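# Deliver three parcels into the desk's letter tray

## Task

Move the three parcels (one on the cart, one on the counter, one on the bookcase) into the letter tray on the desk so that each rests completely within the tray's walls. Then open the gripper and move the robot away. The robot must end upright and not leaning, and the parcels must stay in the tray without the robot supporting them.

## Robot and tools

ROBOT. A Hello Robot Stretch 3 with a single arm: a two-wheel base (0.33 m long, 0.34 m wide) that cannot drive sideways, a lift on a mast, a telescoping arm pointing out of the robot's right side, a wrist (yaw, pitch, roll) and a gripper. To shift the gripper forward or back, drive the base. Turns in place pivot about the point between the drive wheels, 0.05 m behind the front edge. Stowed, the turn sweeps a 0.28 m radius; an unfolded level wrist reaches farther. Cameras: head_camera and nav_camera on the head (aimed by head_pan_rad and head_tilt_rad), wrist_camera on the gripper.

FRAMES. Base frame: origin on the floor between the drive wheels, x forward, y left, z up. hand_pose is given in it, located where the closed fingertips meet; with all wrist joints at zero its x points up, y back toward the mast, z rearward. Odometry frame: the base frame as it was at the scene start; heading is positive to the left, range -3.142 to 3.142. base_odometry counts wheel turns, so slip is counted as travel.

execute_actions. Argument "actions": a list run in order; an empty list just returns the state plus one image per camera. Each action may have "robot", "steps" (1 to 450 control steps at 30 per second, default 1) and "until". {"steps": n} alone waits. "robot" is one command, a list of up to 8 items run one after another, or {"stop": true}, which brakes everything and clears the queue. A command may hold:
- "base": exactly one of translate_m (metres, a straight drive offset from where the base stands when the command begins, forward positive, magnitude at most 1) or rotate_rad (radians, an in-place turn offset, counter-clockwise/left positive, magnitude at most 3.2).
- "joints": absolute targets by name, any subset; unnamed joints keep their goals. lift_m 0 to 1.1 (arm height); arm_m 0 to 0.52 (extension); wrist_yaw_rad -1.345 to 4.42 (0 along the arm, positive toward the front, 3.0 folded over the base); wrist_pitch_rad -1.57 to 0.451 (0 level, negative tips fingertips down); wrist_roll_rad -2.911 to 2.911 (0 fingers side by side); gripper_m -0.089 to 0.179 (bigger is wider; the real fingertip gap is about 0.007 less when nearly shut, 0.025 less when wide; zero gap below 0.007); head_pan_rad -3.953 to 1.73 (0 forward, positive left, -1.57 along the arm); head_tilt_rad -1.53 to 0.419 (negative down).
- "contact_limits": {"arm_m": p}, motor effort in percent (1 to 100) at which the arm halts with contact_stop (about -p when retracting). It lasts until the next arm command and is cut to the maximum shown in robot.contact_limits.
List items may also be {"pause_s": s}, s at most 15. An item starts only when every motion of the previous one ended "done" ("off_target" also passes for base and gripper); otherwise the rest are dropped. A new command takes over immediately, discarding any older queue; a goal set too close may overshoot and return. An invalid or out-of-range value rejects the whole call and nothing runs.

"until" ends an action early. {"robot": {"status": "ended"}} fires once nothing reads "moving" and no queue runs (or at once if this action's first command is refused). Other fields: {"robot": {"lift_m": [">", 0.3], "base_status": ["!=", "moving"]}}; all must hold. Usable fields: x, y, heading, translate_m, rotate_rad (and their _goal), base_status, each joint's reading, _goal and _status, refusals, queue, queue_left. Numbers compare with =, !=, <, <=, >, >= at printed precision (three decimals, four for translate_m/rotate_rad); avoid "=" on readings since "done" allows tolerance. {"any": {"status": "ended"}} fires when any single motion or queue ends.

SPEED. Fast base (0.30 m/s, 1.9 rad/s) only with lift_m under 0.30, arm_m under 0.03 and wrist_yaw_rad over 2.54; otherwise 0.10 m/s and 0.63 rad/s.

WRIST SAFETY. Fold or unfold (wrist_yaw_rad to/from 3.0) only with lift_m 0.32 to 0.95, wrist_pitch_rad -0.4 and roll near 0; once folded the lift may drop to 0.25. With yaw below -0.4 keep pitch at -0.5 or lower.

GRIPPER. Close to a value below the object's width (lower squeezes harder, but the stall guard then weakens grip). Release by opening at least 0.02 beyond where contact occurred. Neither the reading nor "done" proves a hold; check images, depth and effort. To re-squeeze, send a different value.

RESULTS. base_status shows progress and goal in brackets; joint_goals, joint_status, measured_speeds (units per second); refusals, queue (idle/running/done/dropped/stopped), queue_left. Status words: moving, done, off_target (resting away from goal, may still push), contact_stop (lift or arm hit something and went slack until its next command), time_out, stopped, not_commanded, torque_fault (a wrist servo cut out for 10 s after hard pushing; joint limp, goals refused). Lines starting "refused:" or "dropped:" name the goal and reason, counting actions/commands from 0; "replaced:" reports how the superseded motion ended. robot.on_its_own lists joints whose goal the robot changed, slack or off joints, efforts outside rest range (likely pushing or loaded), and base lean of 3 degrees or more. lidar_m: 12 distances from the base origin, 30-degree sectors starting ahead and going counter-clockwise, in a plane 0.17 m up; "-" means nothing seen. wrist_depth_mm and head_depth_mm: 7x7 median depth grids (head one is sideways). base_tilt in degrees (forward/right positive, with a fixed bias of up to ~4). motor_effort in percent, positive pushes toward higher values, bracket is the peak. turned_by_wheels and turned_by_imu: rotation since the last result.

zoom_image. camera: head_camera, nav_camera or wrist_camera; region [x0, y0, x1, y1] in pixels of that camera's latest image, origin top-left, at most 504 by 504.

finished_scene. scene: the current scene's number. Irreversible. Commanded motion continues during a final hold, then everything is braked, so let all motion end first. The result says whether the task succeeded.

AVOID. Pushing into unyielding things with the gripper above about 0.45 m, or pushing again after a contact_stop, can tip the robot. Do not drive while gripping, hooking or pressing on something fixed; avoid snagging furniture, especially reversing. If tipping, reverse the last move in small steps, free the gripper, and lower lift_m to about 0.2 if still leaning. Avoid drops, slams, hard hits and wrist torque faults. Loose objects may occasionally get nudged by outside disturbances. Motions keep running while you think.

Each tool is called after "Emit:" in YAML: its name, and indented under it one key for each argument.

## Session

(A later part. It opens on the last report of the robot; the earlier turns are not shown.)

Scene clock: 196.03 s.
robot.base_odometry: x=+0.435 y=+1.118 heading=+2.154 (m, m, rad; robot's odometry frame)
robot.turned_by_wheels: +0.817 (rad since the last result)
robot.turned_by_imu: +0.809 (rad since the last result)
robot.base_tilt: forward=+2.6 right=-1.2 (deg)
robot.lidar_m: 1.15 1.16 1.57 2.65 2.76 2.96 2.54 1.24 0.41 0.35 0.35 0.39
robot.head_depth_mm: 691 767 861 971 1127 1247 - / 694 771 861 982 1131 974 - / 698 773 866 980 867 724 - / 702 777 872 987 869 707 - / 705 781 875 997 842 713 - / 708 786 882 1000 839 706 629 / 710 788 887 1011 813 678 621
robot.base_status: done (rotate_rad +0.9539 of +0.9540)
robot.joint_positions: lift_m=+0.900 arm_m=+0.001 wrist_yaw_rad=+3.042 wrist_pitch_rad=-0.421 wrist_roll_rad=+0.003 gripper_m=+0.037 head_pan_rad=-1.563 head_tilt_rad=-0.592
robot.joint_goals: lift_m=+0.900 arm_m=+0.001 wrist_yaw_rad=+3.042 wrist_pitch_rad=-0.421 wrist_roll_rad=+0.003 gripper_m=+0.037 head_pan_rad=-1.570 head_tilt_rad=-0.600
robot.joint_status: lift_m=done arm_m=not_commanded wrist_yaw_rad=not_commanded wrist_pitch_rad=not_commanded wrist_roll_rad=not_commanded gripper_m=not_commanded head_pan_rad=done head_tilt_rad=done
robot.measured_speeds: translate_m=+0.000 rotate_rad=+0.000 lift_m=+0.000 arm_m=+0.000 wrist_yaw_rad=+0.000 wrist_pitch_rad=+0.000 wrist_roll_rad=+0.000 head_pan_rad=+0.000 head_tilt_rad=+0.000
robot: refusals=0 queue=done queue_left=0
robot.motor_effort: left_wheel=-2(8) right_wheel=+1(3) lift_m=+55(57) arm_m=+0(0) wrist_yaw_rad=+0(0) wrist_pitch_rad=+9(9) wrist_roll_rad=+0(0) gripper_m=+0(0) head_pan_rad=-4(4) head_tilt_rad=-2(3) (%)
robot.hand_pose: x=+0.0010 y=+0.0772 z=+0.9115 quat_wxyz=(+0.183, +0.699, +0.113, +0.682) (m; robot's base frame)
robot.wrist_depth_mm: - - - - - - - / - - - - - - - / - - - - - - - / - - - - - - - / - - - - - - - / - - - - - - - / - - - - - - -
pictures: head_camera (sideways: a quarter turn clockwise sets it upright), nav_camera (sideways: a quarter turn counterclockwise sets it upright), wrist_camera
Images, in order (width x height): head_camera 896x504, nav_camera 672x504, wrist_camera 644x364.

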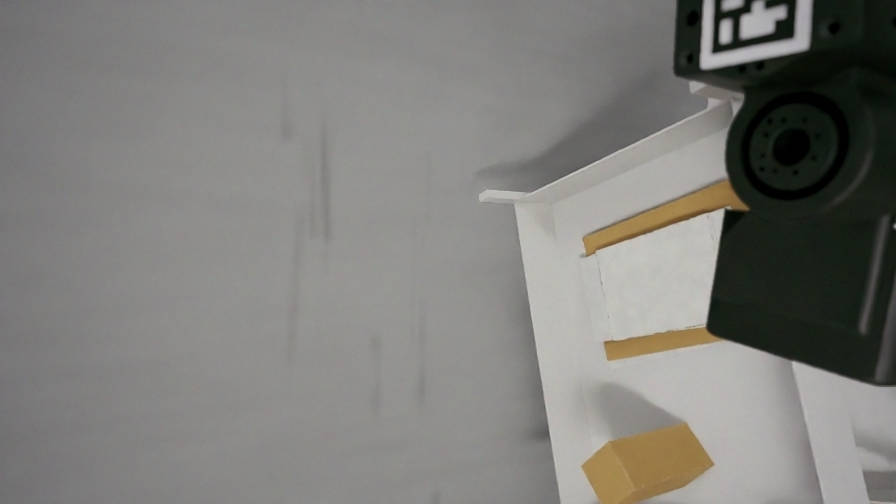

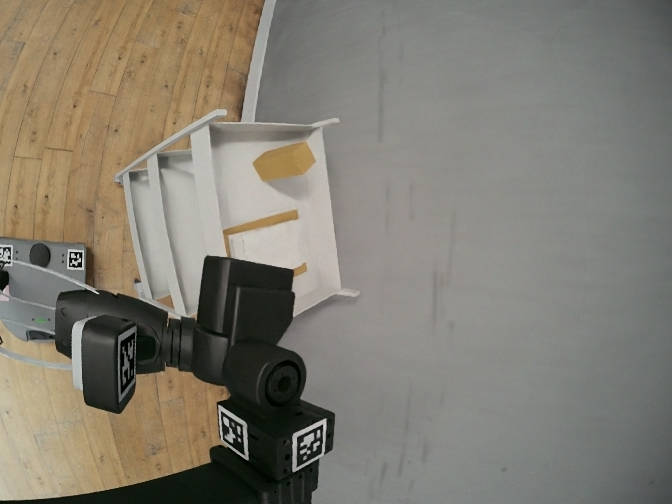

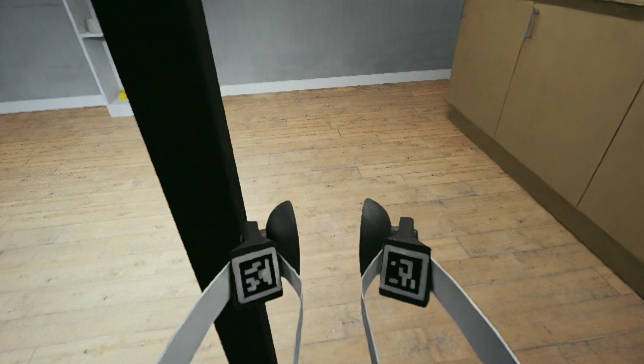

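Emit:
execute_actions:
  actions:
    - {"robot": [{"base": {"translate_m": 0.25}, "joints": {"wrist_yaw_rad": 0.0}}, {"joints": {"arm_m": 0.2, "wrist_pitch_rad": -0.95, "gripper_m": 0.10, "head_tilt_rad": -0.8}}], "steps": 450, "until": {"robot": {"status": "ended"}}}

Scene clock: 216.90 s.
robot.base_odometry: x=+0.297 y=+1.327 heading=+2.154 (m, m, rad; robot's odometry frame)
robot.turned_by_wheels: +0.000 (rad since the last result)
robot.turned_by_imu: +0.001 (rad since the last result)
robot.base_tilt: forward=+2.5 right=-1.2 (deg)
robot.lidar_m: 1.01 0.91 1.22 2.91 2.71 3.19 2.80 1.24 0.32 0.27 0.88 1.19
robot.head_depth_mm: 711 799 - 813 698 872 1091 / 714 803 - 794 716 827 1078 / 720 822 - - 724 666 1054 / 723 827 967 826 708 651 1018 / 724 831 973 1080 1379 1274 1141 / 727 834 980 1185 1449 1299 1135 / 731 839 987 1195 1452 1299 1140
robot.base_status: done (translate_m +0.2500 of +0.2500)
robot.joint_positions: lift_m=+0.900 arm_m=+0.200 wrist_yaw_rad=+0.001 wrist_pitch_rad=-0.957 wrist_roll_rad=+0.003 gripper_m=+0.100 head_pan_rad=-1.563 head_tilt_rad=-0.790
robot.joint_goals: lift_m=+0.900 arm_m=+0.200 wrist_yaw_rad=+0.000 wrist_pitch_rad=-0.950 wrist_roll_rad=+0.003 gripper_m=+0.100 head_pan_rad=-1.570 head_tilt_rad=-0.800
robot.joint_status: lift_m=done arm_m=done wrist_yaw_rad=done wrist_pitch_rad=done wrist_roll_rad=not_commanded gripper_m=done head_pan_rad=done head_tilt_rad=done
robot.measured_speeds: translate_m=+0.000 rotate_rad=+0.000 lift_m=+0.000 arm_m=+0.000 wrist_yaw_rad=+0.000 wrist_pitch_rad=+0.000 wrist_roll_rad=+0.000 head_pan_rad=+0.000 head_tilt_rad=+0.000
robot: refusals=0 queue=done queue_left=0
robot.motor_effort: left_wheel=-2(5) right_wheel=+0(3) lift_m=+55(55) arm_m=+3(1) wrist_yaw_rad=-1(4) wrist_pitch_rad=+4(9) wrist_roll_rad=+0(0) gripper_m=+0(85) head_pan_rad=-4(4) head_tilt_rad=-4(15) (%)
robot.hand_pose: x=-0.0215 y=-0.4725 z=+0.8150 quat_wxyz=(+0.627, +0.325, -0.628, -0.326) (m; robot's base frame)
robot.wrist_depth_mm: 473 489 494 507 514 487 516 / 575 576 590 564 358 384 351 / 711 656 330 362 369 354 337 / 927 892 347 343 325 314 334 / - - 191 194 318 294 307 / 947 954 181 278 300 279 278 / 902 880 284 285 282 265 272
pictures: head_camera (sideways: a quarter turn clockwise sets it upright), nav_camera (sideways: a quarter turn counterclockwise sets it upright), wrist_camera
Images, in order (width x height): head_camera 896x504, nav_camera 672x504, wrist_camera 644x364.

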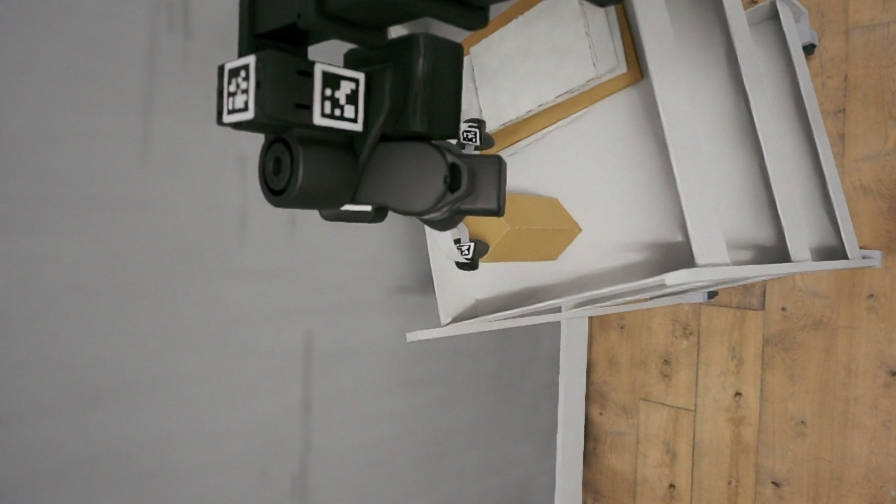

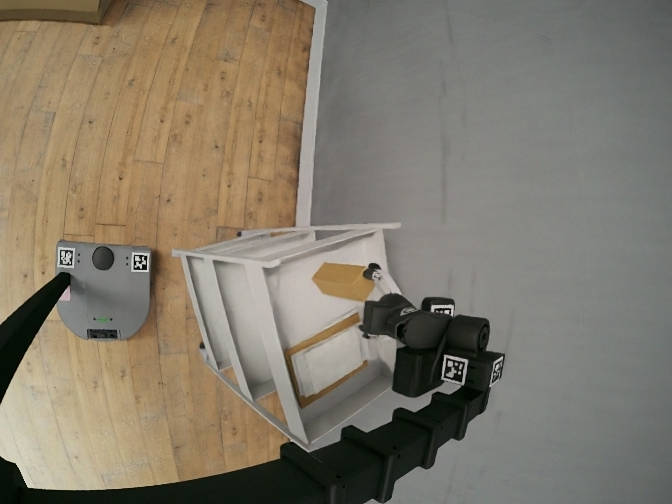

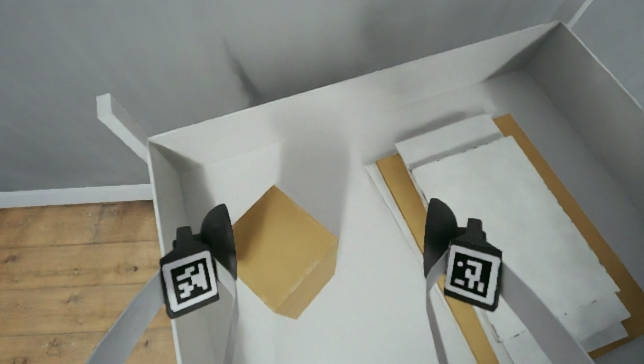

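Emit:
execute_actions:
  actions:
    - {"robot": {"base": {"translate_m": 0.10}, "joints": {"wrist_yaw_rad": -0.69, "arm_m": 0.22}}, "steps": 300, "until": {"robot": {"status": "ended"}}}

Scene clock: 250.33 s.
robot.base_odometry: x=+0.242 y=+1.411 heading=+2.154 (m, m, rad; robot's odometry frame)
robot.turned_by_wheels: +0.000 (rad since the last result)
robot.turned_by_imu: +0.000 (rad since the last result)
robot.base_tilt: forward=+2.6 right=-1.1 (deg)
robot.lidar_m: 1.02 0.81 1.08 2.91 2.94 3.26 2.89 0.53 0.29 0.27 0.88 1.18
robot.head_depth_mm: 709 795 974 837 715 663 1078 / 714 800 - 650 703 651 1038 / 715 821 - - 710 839 1017 / 720 826 966 1075 1324 1244 1135 / 725 828 972 1174 1430 1302 1136 / 725 832 979 1180 1438 1297 1140 / 727 838 983 1189 1455 1297 1133
robot.base_status: done (translate_m +0.1000 of +0.1000)
robot.joint_positions: lift_m=+0.900 arm_m=+0.220 wrist_yaw_rad=-0.687 wrist_pitch_rad=-0.957 wrist_roll_rad=+0.003 gripper_m=+0.100 head_pan_rad=-1.563 head_tilt_rad=-0.790
robot.joint_goals: lift_m=+0.900 arm_m=+0.220 wrist_yaw_rad=-0.690 wrist_pitch_rad=-0.950 wrist_roll_rad=+0.003 gripper_m=+0.100 head_pan_rad=-1.570 head_tilt_rad=-0.800
robot.joint_status: lift_m=done arm_m=done wrist_yaw_rad=done wrist_pitch_rad=done wrist_roll_rad=not_commanded gripper_m=done head_pan_rad=done head_tilt_rad=done
robot.measured_speeds: translate_m=+0.000 rotate_rad=+0.000 lift_m=+0.000 arm_m=+0.000 wrist_yaw_rad=+0.000 wrist_pitch_rad=+0.000 wrist_roll_rad=+0.000 head_pan_rad=+0.000 head_tilt_rad=+0.000
robot: refusals=0 queue=done queue_left=0
robot.motor_effort: left_wheel=-2(5) right_wheel=+1(3) lift_m=+55(55) arm_m=+2(1) wrist_yaw_rad=-2(2) wrist_pitch_rad=+4(4) wrist_roll_rad=+0(0) gripper_m=+0(0) head_pan_rad=-5(4) head_tilt_rad=-4(3) (%)
robot.hand_pose: x=-0.1027 y=-0.4633 z=+0.8150 quat_wxyz=(+0.480, +0.094, -0.701, -0.519) (m; robot's base frame)
robot.wrist_depth_mm: 358 420 515 423 419 374 - / 392 474 539 391 369 390 356 / 431 535 361 354 339 344 354 / 485 551 340 342 327 323 332 / 544 297 194 191 319 313 309 / 613 293 296 194 298 298 917 / 758 867 283 283 283 279 870
pictures: head_camera (sideways: a quarter turn clockwise sets it upright), nav_camera (sideways: a quarter turn counterclockwise sets it upright), wrist_camera
Images, in order (width x height): head_camera 896x504, nav_camera 672x504, wrist_camera 644x364.

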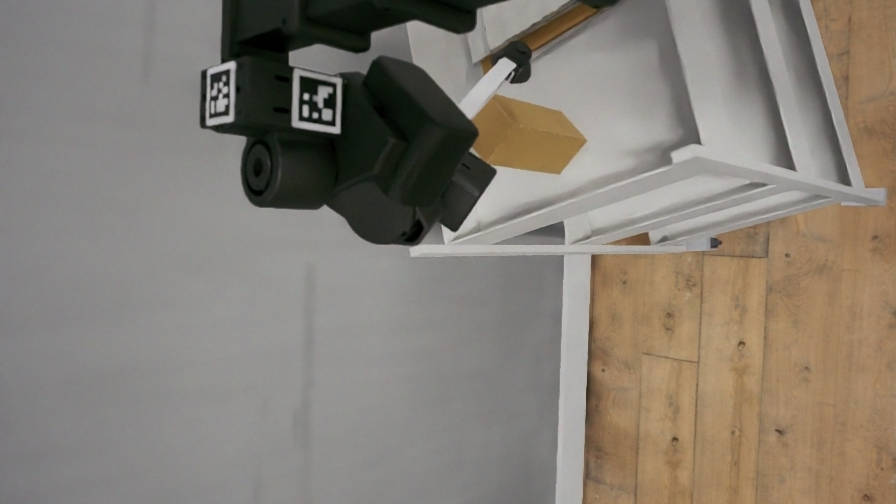

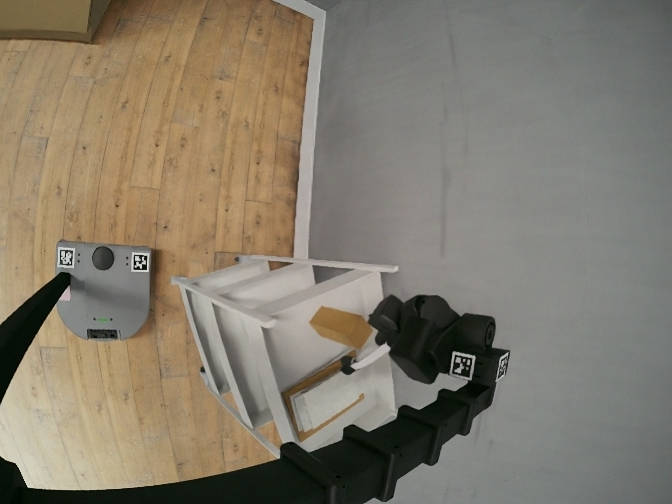

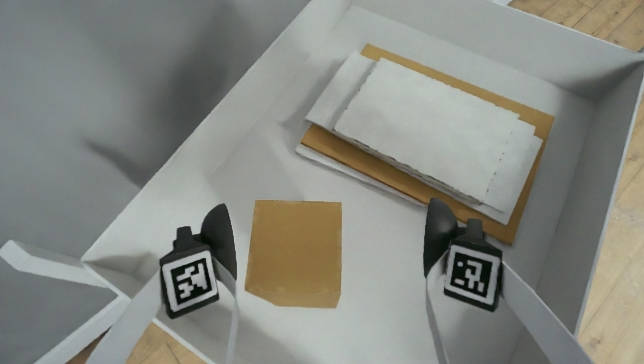

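Emit:
execute_actions:
  actions:
    - {"robot": [{"base": {"translate_m": 0.017}, "joints": {"arm_m": 0.223}}, {"joints": {"lift_m": 0.805}}], "steps": 300, "until": {"robot": {"status": "ended"}}}

Scene clock: 267.43 s.
robot.base_odometry: x=+0.233 y=+1.425 heading=+2.154 (m, m, rad; robot's odometry frame)
robot.turned_by_wheels: +0.000 (rad since the last result)
robot.turned_by_imu: +0.000 (rad since the last result)
robot.base_tilt: forward=+2.6 right=-1.1 (deg)
robot.lidar_m: 1.02 0.80 1.05 2.91 3.00 3.29 2.91 0.52 0.27 0.28 0.88 1.18
robot.head_depth_mm: 710 810 930 - - 753 1050 / 713 816 933 - 694 649 1035 / 718 820 948 - 710 889 1034 / 718 825 964 1130 1368 1250 1128 / 723 830 975 1175 1421 1301 1137 / 726 835 975 1177 1437 1304 1136 / 728 836 981 1191 1449 1297 1137
robot.base_status: done (translate_m +0.0170 of +0.0170)
robot.joint_positions: lift_m=+0.805 arm_m=+0.223 wrist_yaw_rad=-0.688 wrist_pitch_rad=-0.957 wrist_roll_rad=+0.003 gripper_m=+0.100 head_pan_rad=-1.563 head_tilt_rad=-0.790
robot.joint_goals: lift_m=+0.805 arm_m=+0.223 wrist_yaw_rad=-0.690 wrist_pitch_rad=-0.950 wrist_roll_rad=+0.003 gripper_m=+0.100 head_pan_rad=-1.570 head_tilt_rad=-0.800
robot.joint_status: lift_m=done arm_m=done wrist_yaw_rad=done wrist_pitch_rad=done wrist_roll_rad=not_commanded gripper_m=done head_pan_rad=done head_tilt_rad=done
robot.measured_speeds: translate_m=+0.000 rotate_rad=+0.000 lift_m=+0.000 arm_m=+0.000 wrist_yaw_rad=+0.000 wrist_pitch_rad=+0.000 wrist_roll_rad=+0.000 head_pan_rad=+0.000 head_tilt_rad=+0.000
robot: refusals=0 queue=done queue_left=0
robot.motor_effort: left_wheel=-2(4) right_wheel=+1(4) lift_m=+30(57) arm_m=+3(2) wrist_yaw_rad=-2(3) wrist_pitch_rad=+3(4) wrist_roll_rad=+0(0) gripper_m=+1(1) head_pan_rad=-4(4) head_tilt_rad=-4(4) (%)
robot.hand_pose: x=-0.1027 y=-0.4662 z=+0.7207 quat_wxyz=(+0.480, +0.094, -0.701, -0.519) (m; robot's base frame)
robot.wrist_depth_mm: 358 407 255 296 273 269 301 / 390 223 263 268 253 248 255 / 404 223 253 106 249 237 239 / 197 237 101 98 233 236 231 / 203 227 106 103 121 223 221 / 613 195 209 206 209 211 207 / 742 179 199 198 198 197 195
pictures: head_camera (sideways: a quarter turn clockwise sets it upright), nav_camera (sideways: a quarter turn counterclockwise sets it upright), wrist_camera
Images, in order (width x height): head_camera 896x504, nav_camera 672x504, wrist_camera 644x364.

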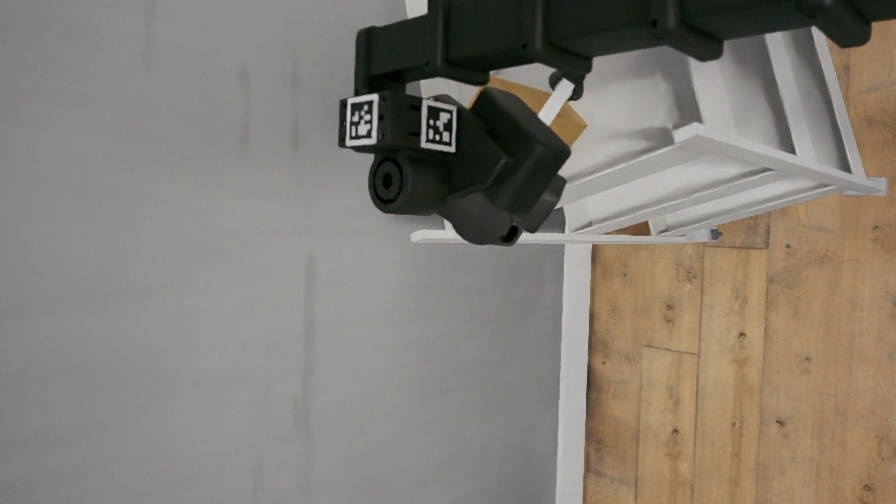

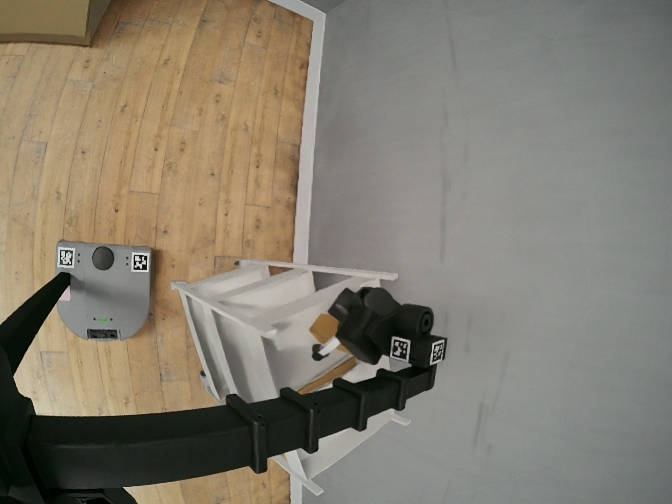

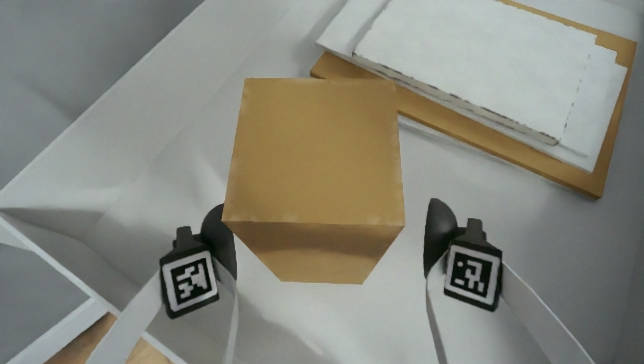

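Emit:
execute_actions:
  actions:
    - {"robot": {"joints": {"gripper_m": 0.03}}, "steps": 120, "until": {"robot": {"status": "ended"}}}

Scene clock: 271.30 s.
robot.base_odometry: x=+0.233 y=+1.425 heading=+2.154 (m, m, rad; robot's odometry frame)
robot.turned_by_wheels: +0.000 (rad since the last result)
robot.turned_by_imu: +0.000 (rad since the last result)
robot.base_tilt: forward=+2.6 right=-1.2 (deg)
robot.lidar_m: 1.02 0.80 1.05 2.91 2.99 3.29 2.92 0.52 0.27 0.28 0.88 1.18
robot.head_depth_mm: 710 812 924 - - 753 1053 / 713 815 931 - 696 649 1036 / 716 821 948 - 711 885 1036 / 718 823 966 1131 1369 1245 1133 / 724 828 968 1171 1425 1304 1134 / 726 831 979 1181 1441 1299 1135 / 728 839 979 1191 1450 1304 1136
robot.base_status: done (translate_m +0.0170 of +0.0170)
robot.joint_positions: lift_m=+0.805 arm_m=+0.223 wrist_yaw_rad=-0.688 wrist_pitch_rad=-0.961 wrist_roll_rad=+0.003 gripper_m=+0.031 head_pan_rad=-1.563 head_tilt_rad=-0.790
robot.joint_goals: lift_m=+0.805 arm_m=+0.223 wrist_yaw_rad=-0.690 wrist_pitch_rad=-0.950 wrist_roll_rad=+0.003 gripper_m=+0.030 head_pan_rad=-1.570 head_tilt_rad=-0.800
robot.joint_status: lift_m=done arm_m=done wrist_yaw_rad=done wrist_pitch_rad=done wrist_roll_rad=not_commanded gripper_m=done head_pan_rad=done head_tilt_rad=done
robot.measured_speeds: translate_m=+0.000 rotate_rad=+0.000 lift_m=+0.000 arm_m=+0.000 wrist_yaw_rad=+0.000 wrist_pitch_rad=+0.000 wrist_roll_rad=+0.000 head_pan_rad=+0.000 head_tilt_rad=+0.000
robot: refusals=0 queue=done queue_left=0
robot.motor_effort: left_wheel=-2(2) right_wheel=+0(1) lift_m=+30(30) arm_m=+3(3) wrist_yaw_rad=-2(2) wrist_pitch_rad=+5(6) wrist_roll_rad=+0(0) gripper_m=-10(90) head_pan_rad=-4(4) head_tilt_rad=-4(3) (%)
robot.hand_pose: x=-0.1021 y=-0.4656 z=+0.7202 quat_wxyz=(+0.479, +0.096, -0.701, -0.520) (m; robot's base frame)
robot.wrist_depth_mm: 357 407 256 295 269 267 294 / 393 224 267 113 250 246 253 / 406 225 256 104 248 239 239 / 196 236 234 96 99 235 231 / 202 227 220 107 115 222 220 / 617 204 - 205 204 207 207 / 741 791 198 197 197 196 194
pictures: head_camera (sideways: a quarter turn clockwise sets it upright), nav_camera (sideways: a quarter turn counterclockwise sets it upright), wrist_camera
Images, in order (width x height): head_camera 896x504, nav_camera 672x504, wrist_camera 644x364.

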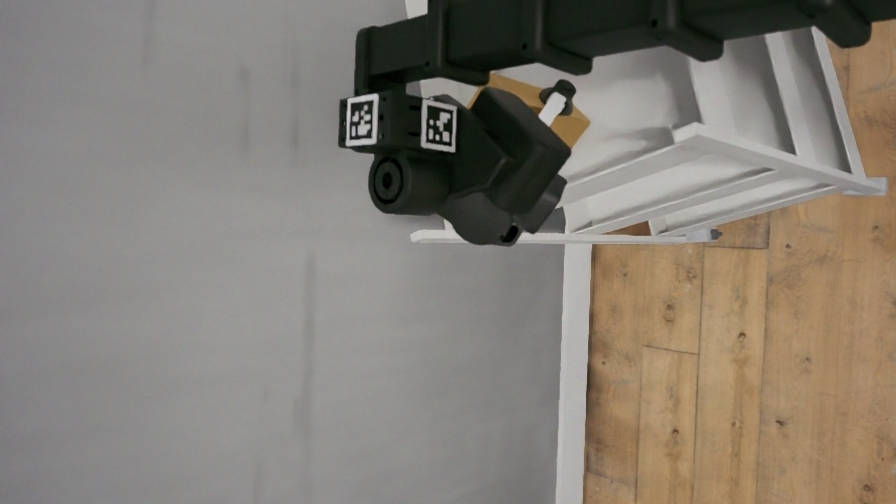

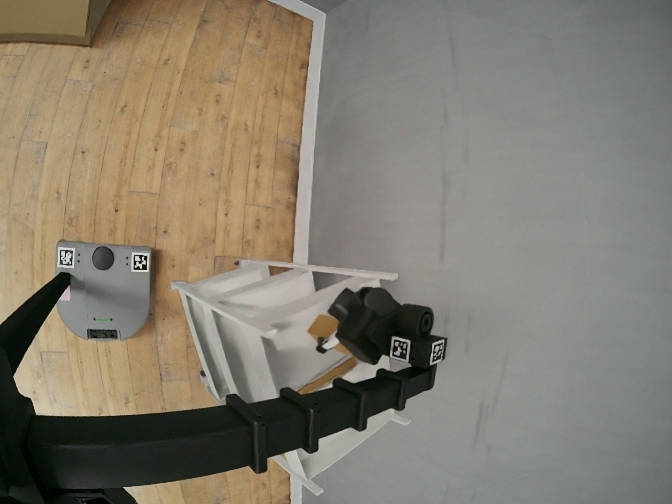

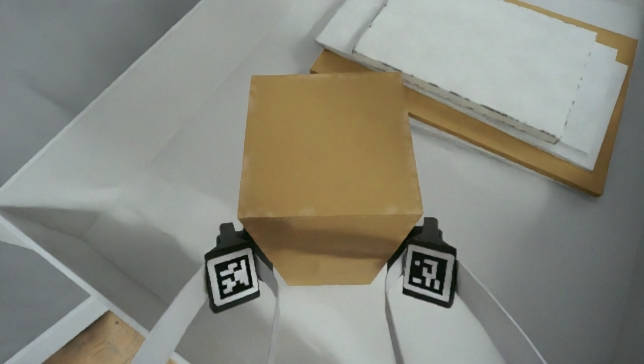

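Emit:
execute_actions:
  actions:
    - {"robot": [{"joints": {"lift_m": 0.95}}, {"joints": {"arm_m": 0.0, "wrist_pitch_rad": -0.4, "wrist_yaw_rad": 0.3}}], "steps": 300, "until": {"robot": {"status": "ended"}}}

Scene clock: 291.17 s.
robot.base_odometry: x=+0.233 y=+1.425 heading=+2.154 (m, m, rad; robot's odometry frame)
robot.turned_by_wheels: +0.000 (rad since the last result)
robot.turned_by_imu: +0.000 (rad since the last result)
robot.base_tilt: forward=+2.5 right=-1.1 (deg)
robot.lidar_m: 1.02 0.80 1.05 2.91 2.99 3.26 2.91 0.52 0.27 0.28 0.88 1.18
robot.head_depth_mm: 710 814 952 - - - 1085 / 714 816 950 847 - - 1072 / 715 821 959 - - - 1056 / 720 826 924 - - 1273 1134 / 724 828 952 1111 1429 1298 1138 / 727 834 977 1183 1437 1298 1139 / 730 835 984 1193 1445 1302 1131
robot.base_status: done (translate_m +0.0170 of +0.0170)
robot.joint_positions: lift_m=+0.950 arm_m=+0.001 wrist_yaw_rad=+0.299 wrist_pitch_rad=-0.431 wrist_roll_rad=+0.003 gripper_m=+0.031 head_pan_rad=-1.563 head_tilt_rad=-0.790
robot.joint_goals: lift_m=+0.950 arm_m=+0.000 wrist_yaw_rad=+0.300 wrist_pitch_rad=-0.400 wrist_roll_rad=+0.003 gripper_m=+0.030 head_pan_rad=-1.570 head_tilt_rad=-0.800
robot.joint_status: lift_m=done arm_m=done wrist_yaw_rad=done wrist_pitch_rad=done wrist_roll_rad=not_commanded gripper_m=done head_pan_rad=done head_tilt_rad=done
robot.measured_speeds: translate_m=+0.000 rotate_rad=+0.000 lift_m=+0.000 arm_m=+0.000 wrist_yaw_rad=+0.000 wrist_pitch_rad=+0.000 wrist_roll_rad=+0.000 head_pan_rad=+0.000 head_tilt_rad=+0.000
robot: refusals=0 queue=done queue_left=0
robot.motor_effort: left_wheel=-2(2) right_wheel=+1(1) lift_m=+57(59) arm_m=-3(1) wrist_yaw_rad=+1(3) wrist_pitch_rad=+17(16) wrist_roll_rad=+0(0) gripper_m=-10(11) head_pan_rad=-4(4) head_tilt_rad=-3(3) (%)
robot.hand_pose: x=+0.0441 y=-0.3589 z=+0.9594 quat_wxyz=(+0.705, +0.252, -0.661, -0.047) (m; robot's base frame)
robot.wrist_depth_mm: 721 669 624 568 546 507 484 / 810 737 676 114 571 546 516 / 941 828 749 104 610 602 560 / - 953 827 96 99 656 600 / - - 938 109 116 687 632 / - - - 203 463 484 484 / - - - - 437 424 407
pictures: head_camera (sideways: a quarter turn clockwise sets it upright), nav_camera (sideways: a quarter turn counterclockwise sets it upright), wrist_camera
Images, in order (width x height): head_camera 896x504, nav_camera 672x504, wrist_camera 644x364.

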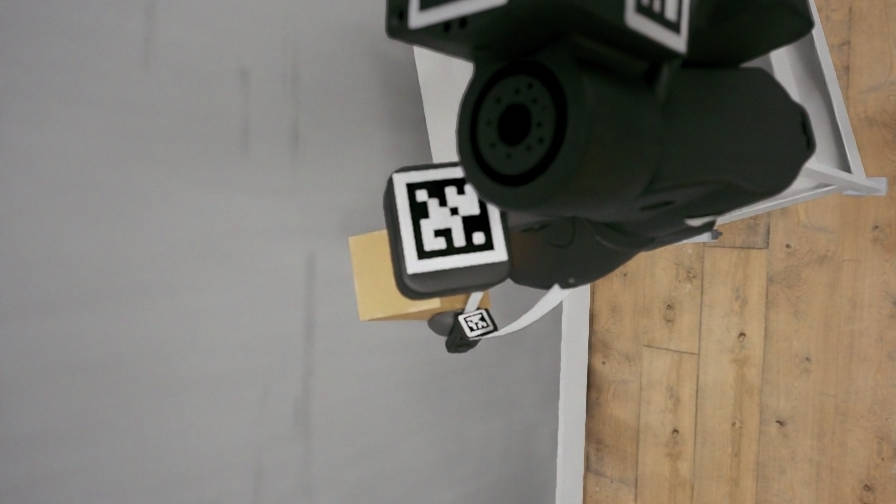

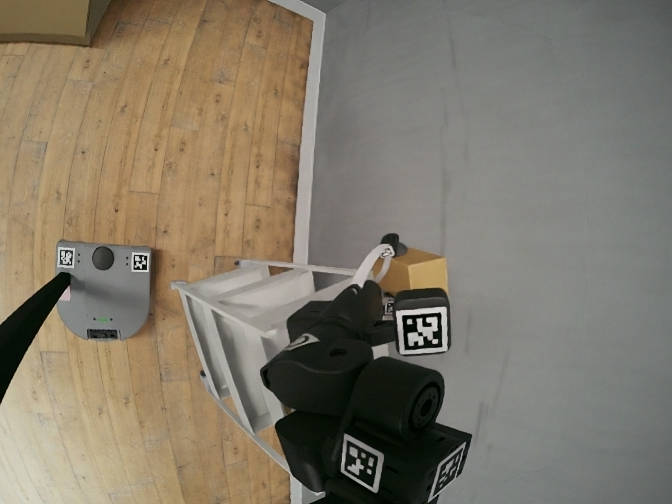

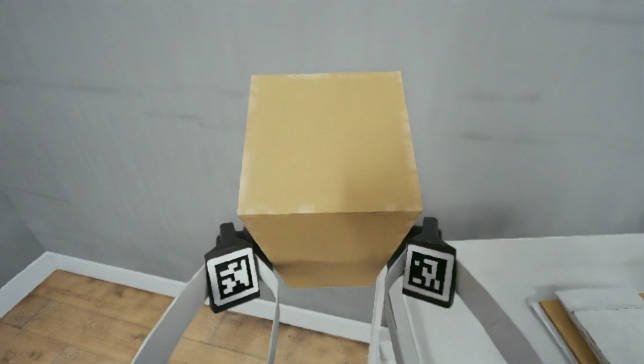

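Emit:
execute_actions:
  actions:
    - {"robot": [{"base": {"rotate_rad": -0.451}, "joints": {"lift_m": 1.10, "wrist_yaw_rad": 1.5}}, {"base": {"translate_m": -1.0}}, {"base": {"translate_m": -0.81}}, {"base": {"rotate_rad": -1.143}, "joints": {"head_pan_rad": -1.57, "head_tilt_rad": -0.55}}], "steps": 450, "until": {"robot": {"status": "ended"}}}

Emit:
execute_actions:
  actions:
    - {"steps": 450, "until": {"robot": {"status": "ended"}}}

Scene clock: 316.87 s.
robot.base_odometry: x=+0.380 y=+0.317 heading=+1.703 (m, m, rad; robot's odometry frame)
robot.turned_by_wheels: -0.451 (rad since the last result)
robot.turned_by_imu: -0.449 (rad since the last result)
robot.base_tilt: forward=+2.7 right=-0.9 (deg)
robot.lidar_m: 1.18 1.75 1.84 2.46 2.33 2.21 2.17 1.93 1.83 1.39 1.36 1.02
robot.head_depth_mm: - - - 1717 1511 1298 1132 / - - - 1711 1516 1291 1135 / 1324 - - - 1480 1296 1132 / 1295 1475 - - 1444 1298 1134 / 1231 1401 - - 1444 1305 1135 / 1186 1327 - - 1489 1302 1133 / 1118 - - - 1474 1301 1137
robot.base_status: moving (translate_m -0.1171 of -0.8100)
robot.joint_positions: lift_m=+1.100 arm_m=+0.001 wrist_yaw_rad=+1.498 wrist_pitch_rad=-0.430 wrist_roll_rad=+0.003 gripper_m=+0.031 head_pan_rad=-1.563 head_tilt_rad=-0.790
robot.joint_goals: lift_m=+1.100 arm_m=+0.000 wrist_yaw_rad=+1.500 wrist_pitch_rad=-0.400 wrist_roll_rad=+0.003 gripper_m=+0.030 head_pan_rad=-1.570 head_tilt_rad=-0.800
robot.joint_status: lift_m=done arm_m=done wrist_yaw_rad=done wrist_pitch_rad=done wrist_roll_rad=not_commanded gripper_m=done head_pan_rad=done head_tilt_rad=done
robot.measured_speeds: translate_m=-0.100 rotate_rad=+0.000 lift_m=+0.000 arm_m=+0.000 wrist_yaw_rad=+0.000 wrist_pitch_rad=+0.000 wrist_roll_rad=+0.000 head_pan_rad=+0.000 head_tilt_rad=+0.000
robot: refusals=0 queue=running queue_left=1
robot.motor_effort: left_wheel=+0(8) right_wheel=-2(4) lift_m=+57(58) arm_m=-3(3) wrist_yaw_rad=+2(3) wrist_pitch_rad=+16(17) wrist_roll_rad=+0(0) gripper_m=-11(11) head_pan_rad=-4(4) head_tilt_rad=-3(3) (%)
robot.hand_pose: x=+0.2009 y=-0.1624 z=+1.1096 quat_wxyz=(+0.608, +0.581, -0.404, +0.359) (m; robot's base frame)
robot.wrist_depth_mm: - - - - - - 939 / - - - 114 - - 939 / - - - 104 989 - - / - - - 96 99 - - / - - - 109 116 - - / - - - 203 - - - / - - - - - - -
pictures: head_camera (sideways: a quarter turn clockwise sets it upright), nav_camera (sideways: a quarter turn counterclockwise sets it upright), wrist_camera
Images, in order (width x height): head_camera 896x504, nav_camera 672x504, wrist_camera 644x364.

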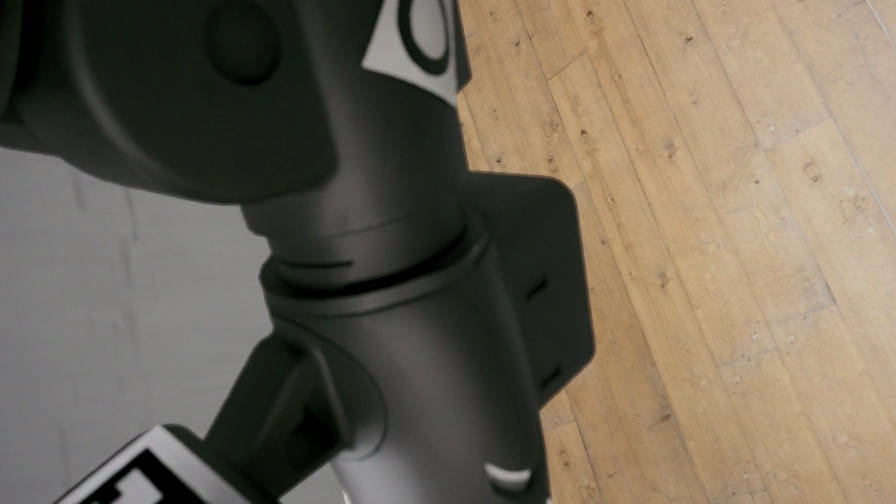

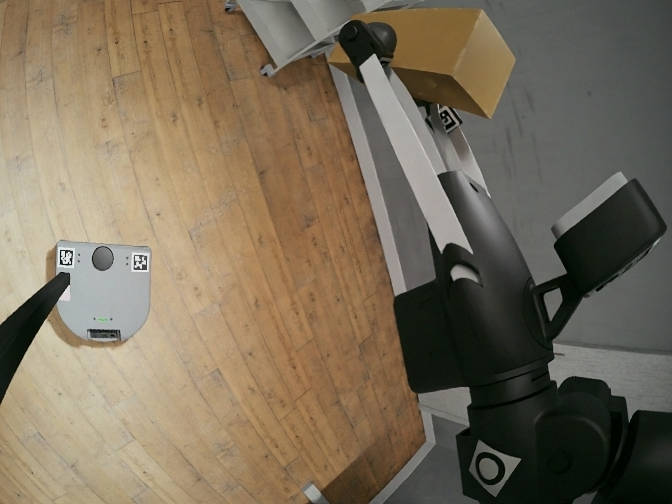

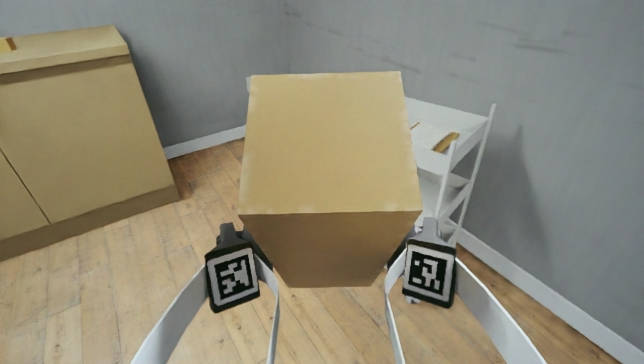

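Scene clock: 327.77 s.
robot.base_odometry: x=+0.471 y=-0.369 heading=+0.560 (m, m, rad; robot's odometry frame)
robot.turned_by_wheels: -1.143 (rad since the last result)
robot.turned_by_imu: -1.133 (rad since the last result)
robot.base_tilt: forward=+2.5 right=-1.3 (deg)
robot.lidar_m: 1.68 1.69 1.64 2.36 2.42 1.89 1.79 2.13 1.47 1.78 1.42 1.75
robot.head_depth_mm: - - - - - 1463 1249 / - - - - - 1452 1252 / 1487 1660 1712 - - 1458 1251 / 1505 1661 1601 1191 - - 1221 / 1507 1666 1502 1193 - - 1219 / 1504 1672 1593 1187 - - 1244 / 1506 1672 1752 - - - 1247
robot.base_status: done (rotate_rad -1.1429 of -1.1430)
robot.joint_positions: lift_m=+1.100 arm_m=+0.001 wrist_yaw_rad=+1.498 wrist_pitch_rad=-0.430 wrist_roll_rad=+0.003 gripper_m=+0.031 head_pan_rad=-1.563 head_tilt_rad=-0.556
robot.joint_goals: lift_m=+1.100 arm_m=+0.000 wrist_yaw_rad=+1.500 wrist_pitch_rad=-0.400 wrist_roll_rad=+0.003 gripper_m=+0.030 head_pan_rad=-1.570 head_tilt_rad=-0.550
robot.joint_status: lift_m=done arm_m=done wrist_yaw_rad=done wrist_pitch_rad=done wrist_roll_rad=not_commanded gripper_m=done head_pan_rad=done head_tilt_rad=done
robot.measured_speeds: translate_m=+0.000 rotate_rad=+0.000 lift_m=+0.000 arm_m=+0.000 wrist_yaw_rad=+0.000 wrist_pitch_rad=+0.000 wrist_roll_rad=+0.000 head_pan_rad=+0.000 head_tilt_rad=+0.000
robot: refusals=0 queue=done queue_left=0
robot.motor_effort: left_wheel=+2(6) right_wheel=-2(4) lift_m=+57(57) arm_m=-3(2) wrist_yaw_rad=+1(1) wrist_pitch_rad=+16(16) wrist_roll_rad=+0(0) gripper_m=-11(11) head_pan_rad=-4(5) head_tilt_rad=+2(14) (%)
robot.hand_pose: x=+0.2009 y=-0.1623 z=+1.1096 quat_wxyz=(+0.608, +0.581, -0.404, +0.359) (m; robot's base frame)
robot.wrist_depth_mm: - - - - - - - / - - - 115 - - - / - - - 105 - - - / - - - 96 99 - - / - - - 109 116 - - / - - - 203 - - - / - - - - - - -
pictures: head_camera (sideways: a quarter turn clockwise sets it upright), nav_camera (sideways: a quarter turn counterclockwise sets it upright), wrist_camera
Images, in order (width x height): head_camera 896x504, nav_camera 672x504, wrist_camera 644x364.

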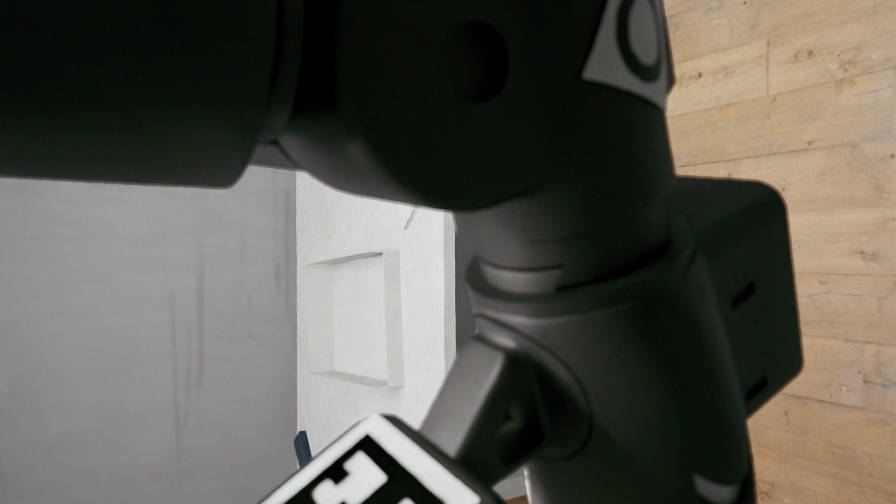

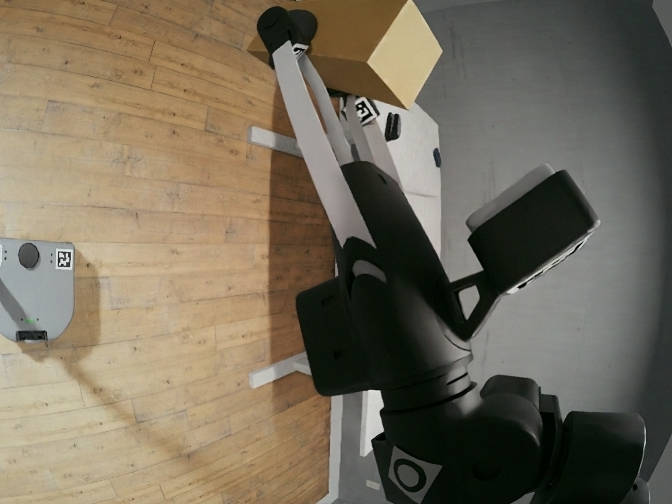

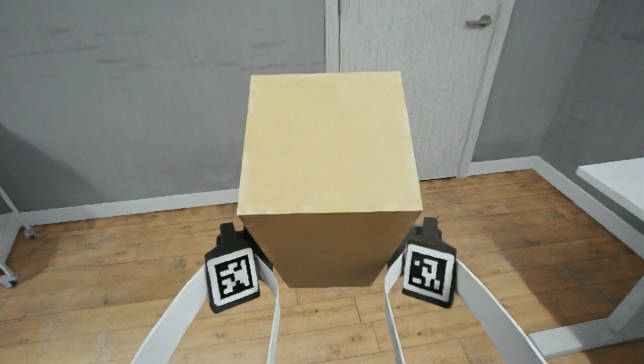

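Emit:
execute_actions:
  actions:
    - {"robot": [{"base": {"rotate_rad": -1.2}}, {"base": {"translate_m": 0.30}}, {"base": {"rotate_rad": 1.2}, "joints": {"wrist_yaw_rad": 0.0, "arm_m": 0.15}}], "steps": 450, "until": {"robot": {"status": "ended"}}}

Scene clock: 358.37 s.
robot.base_odometry: x=+0.712 y=-0.549 heading=+0.560 (m, m, rad; robot's odometry frame)
robot.turned_by_wheels: +0.000 (rad since the last result)
robot.turned_by_imu: +0.001 (rad since the last result)
robot.base_tilt: forward=+2.5 right=-1.1 (deg)
robot.lidar_m: 1.56 1.63 1.78 2.65 2.72 2.10 1.89 2.22 1.27 1.50 1.12 1.66
robot.head_depth_mm: - - 1398 1069 1692 1504 1255 / - - 1416 1087 1688 1499 1251 / 1237 - - 1040 1690 1508 1249 / 1259 1380 1467 1079 1702 1492 1251 / 1258 1376 1491 1083 1674 1494 1246 / 1261 1392 1493 1086 1692 1495 1248 / 1252 1389 1493 1081 1340 1450 1243
robot.base_status: done (rotate_rad +1.1999 of +1.2000)
robot.joint_positions: lift_m=+1.100 arm_m=+0.150 wrist_yaw_rad=+0.002 wrist_pitch_rad=-0.430 wrist_roll_rad=+0.003 gripper_m=+0.031 head_pan_rad=-1.563 head_tilt_rad=-0.556
robot.joint_goals: lift_m=+1.100 arm_m=+0.150 wrist_yaw_rad=+0.000 wrist_pitch_rad=-0.400 wrist_roll_rad=+0.003 gripper_m=+0.030 head_pan_rad=-1.570 head_tilt_rad=-0.550
robot.joint_status: lift_m=done arm_m=done wrist_yaw_rad=done wrist_pitch_rad=done wrist_roll_rad=not_commanded gripper_m=done head_pan_rad=done head_tilt_rad=done
robot.measured_speeds: translate_m=+0.000 rotate_rad=+0.000 lift_m=+0.000 arm_m=+0.000 wrist_yaw_rad=+0.000 wrist_pitch_rad=+0.000 wrist_roll_rad=+0.000 head_pan_rad=+0.000 head_tilt_rad=+0.000
robot: refusals=0 queue=done queue_left=0
robot.motor_effort: left_wheel=-2(8) right_wheel=+1(3) lift_m=+57(57) arm_m=+2(2) wrist_yaw_rad=-3(3) wrist_pitch_rad=+16(16) wrist_roll_rad=+0(0) gripper_m=-11(11) head_pan_rad=-5(4) head_tilt_rad=+3(3) (%)
robot.hand_pose: x=-0.0211 y=-0.5175 z=+1.1096 quat_wxyz=(+0.690, +0.151, -0.691, -0.151) (m; robot's base frame)
robot.wrist_depth_mm: 955 985 - - - - - / - - - 114 - - - / - - - 104 1000 - - / - 905 822 96 99 862 839 / 737 726 655 109 116 698 692 / 597 624 - 202 566 601 588 / 540 526 550 555 - - -
pictures: head_camera (sideways: a quarter turn clockwise sets it upright), nav_camera (sideways: a quarter turn counterclockwise sets it upright), wrist_camera
Images, in order (width x height): head_camera 896x504, nav_camera 672x504, wrist_camera 644x364.

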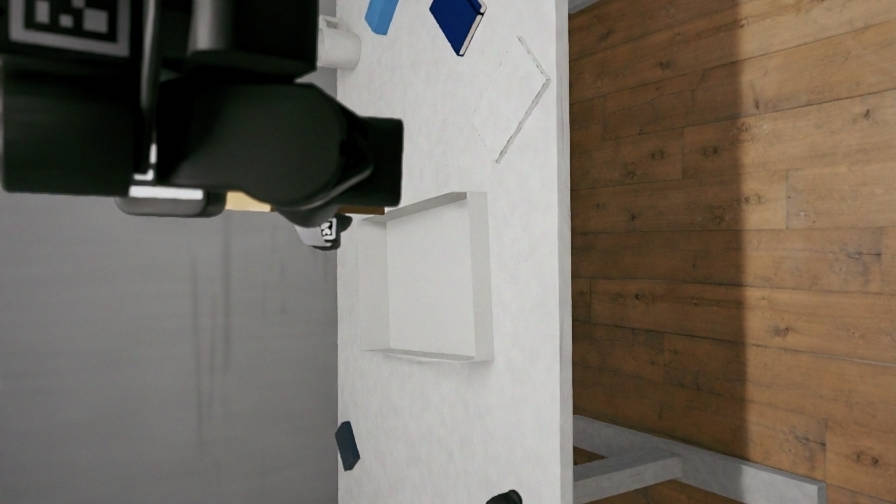

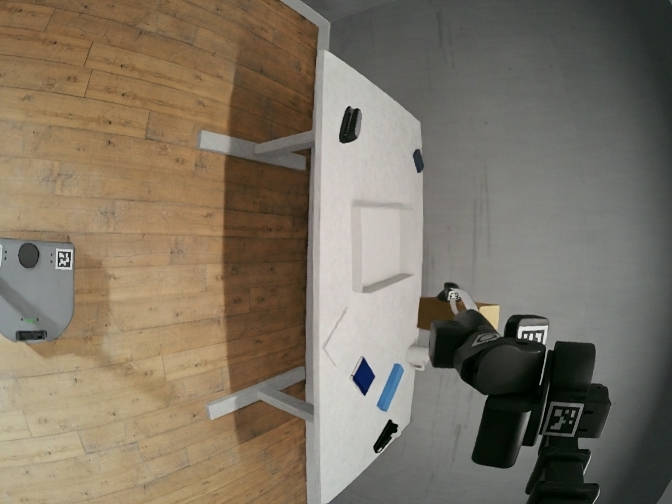

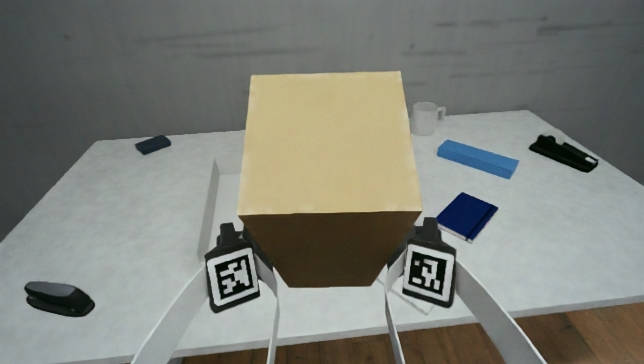

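Emit:
execute_actions:
  actions:
    - {"robot": [{"base": {"rotate_rad": -1.406}}, {"base": {"translate_m": 0.304}}, {"base": {"rotate_rad": 1.406}, "joints": {"arm_m": 0.25, "head_tilt_rad": -0.75}}], "steps": 450, "until": {"robot": {"status": "ended"}}}

Scene clock: 380.00 s.
robot.base_odometry: x=+0.914 y=-0.776 heading=+0.560 (m, m, rad; robot's odometry frame)
robot.turned_by_wheels: +0.000 (rad since the last result)
robot.turned_by_imu: +0.001 (rad since the last result)
robot.base_tilt: forward=+2.5 right=-1.2 (deg)
robot.lidar_m: 1.54 1.60 2.01 2.95 3.01 2.26 1.96 1.80 1.06 1.20 0.84 1.60
robot.head_depth_mm: 1047 1152 1067 835 673 1328 1146 / - 1180 1070 837 687 1324 1149 / - 1170 1070 825 687 1327 1152 / 1012 1155 990 833 686 1332 1152 / 1017 1157 986 833 686 1303 1152 / 1014 1159 1080 835 685 1306 1157 / 1018 1160 1075 835 684 1270 1155
robot.base_status: done (rotate_rad +1.4059 of +1.4060)
robot.joint_positions: lift_m=+1.100 arm_m=+0.250 wrist_yaw_rad=+0.001 wrist_pitch_rad=-0.430 wrist_roll_rad=+0.003 gripper_m=+0.031 head_pan_rad=-1.563 head_tilt_rad=-0.741
robot.joint_goals: lift_m=+1.100 arm_m=+0.250 wrist_yaw_rad=+0.000 wrist_pitch_rad=-0.400 wrist_roll_rad=+0.003 gripper_m=+0.030 head_pan_rad=-1.570 head_tilt_rad=-0.750
robot.joint_status: lift_m=done arm_m=done wrist_yaw_rad=done wrist_pitch_rad=done wrist_roll_rad=not_commanded gripper_m=done head_pan_rad=done head_tilt_rad=done
robot.measured_speeds: translate_m=+0.000 rotate_rad=+0.000 lift_m=+0.000 arm_m=+0.000 wrist_yaw_rad=+0.000 wrist_pitch_rad=+0.000 wrist_roll_rad=+0.000 head_pan_rad=+0.000 head_tilt_rad=+0.000
robot: refusals=0 queue=done queue_left=0
robot.motor_effort: left_wheel=-2(8) right_wheel=+0(4) lift_m=+57(57) arm_m=+2(5) wrist_yaw_rad=-1(2) wrist_pitch_rad=+16(16) wrist_roll_rad=+0(0) gripper_m=-10(11) head_pan_rad=-4(4) head_tilt_rad=-5(14) (%)
robot.hand_pose: x=-0.0213 y=-0.6175 z=+1.1096 quat_wxyz=(+0.690, +0.151, -0.692, -0.151) (m; robot's base frame)
robot.wrist_depth_mm: 609 623 634 648 661 668 684 / 652 674 687 114 704 733 760 / 722 741 727 104 780 822 848 / 814 810 800 96 99 805 835 / 732 721 704 109 116 698 689 / 620 618 - 203 563 596 566 / 533 530 527 522 517 514 511
pictures: head_camera (sideways: a quarter turn clockwise sets it upright), nav_camera (sideways: a quarter turn counterclockwise sets it upright), wrist_camera
Images, in order (width x height): head_camera 896x504, nav_camera 672x504, wrist_camera 644x364.

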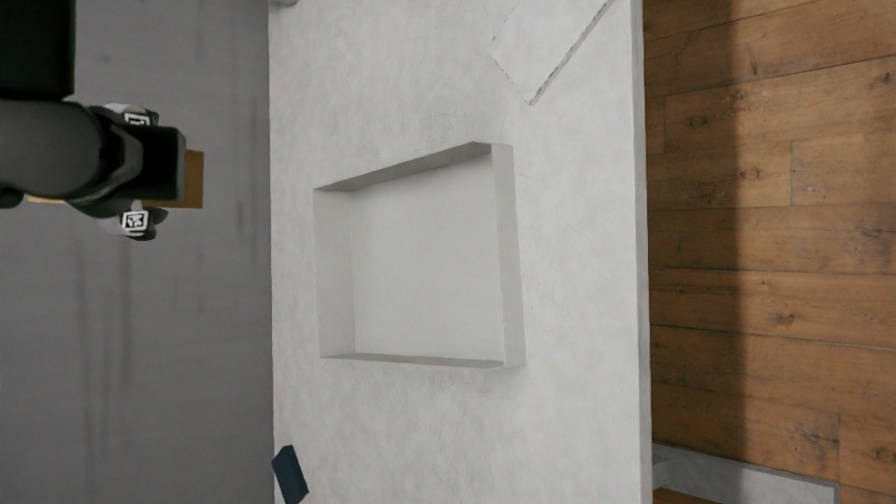

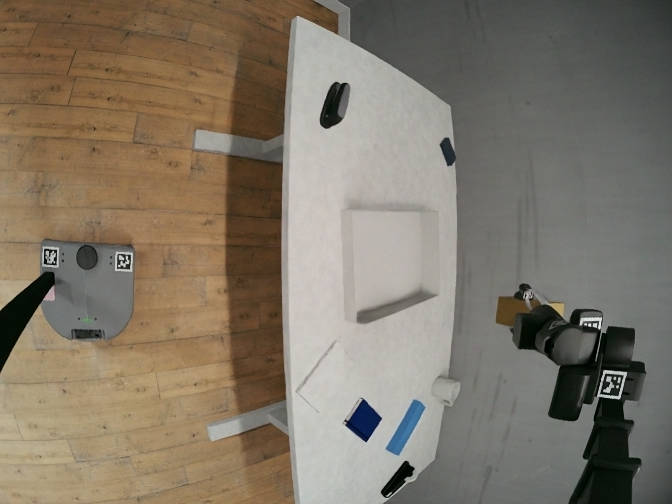

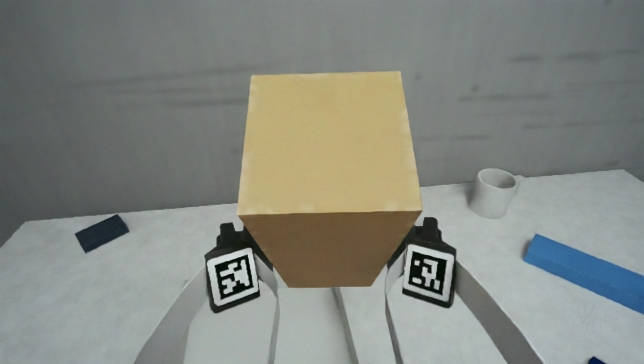

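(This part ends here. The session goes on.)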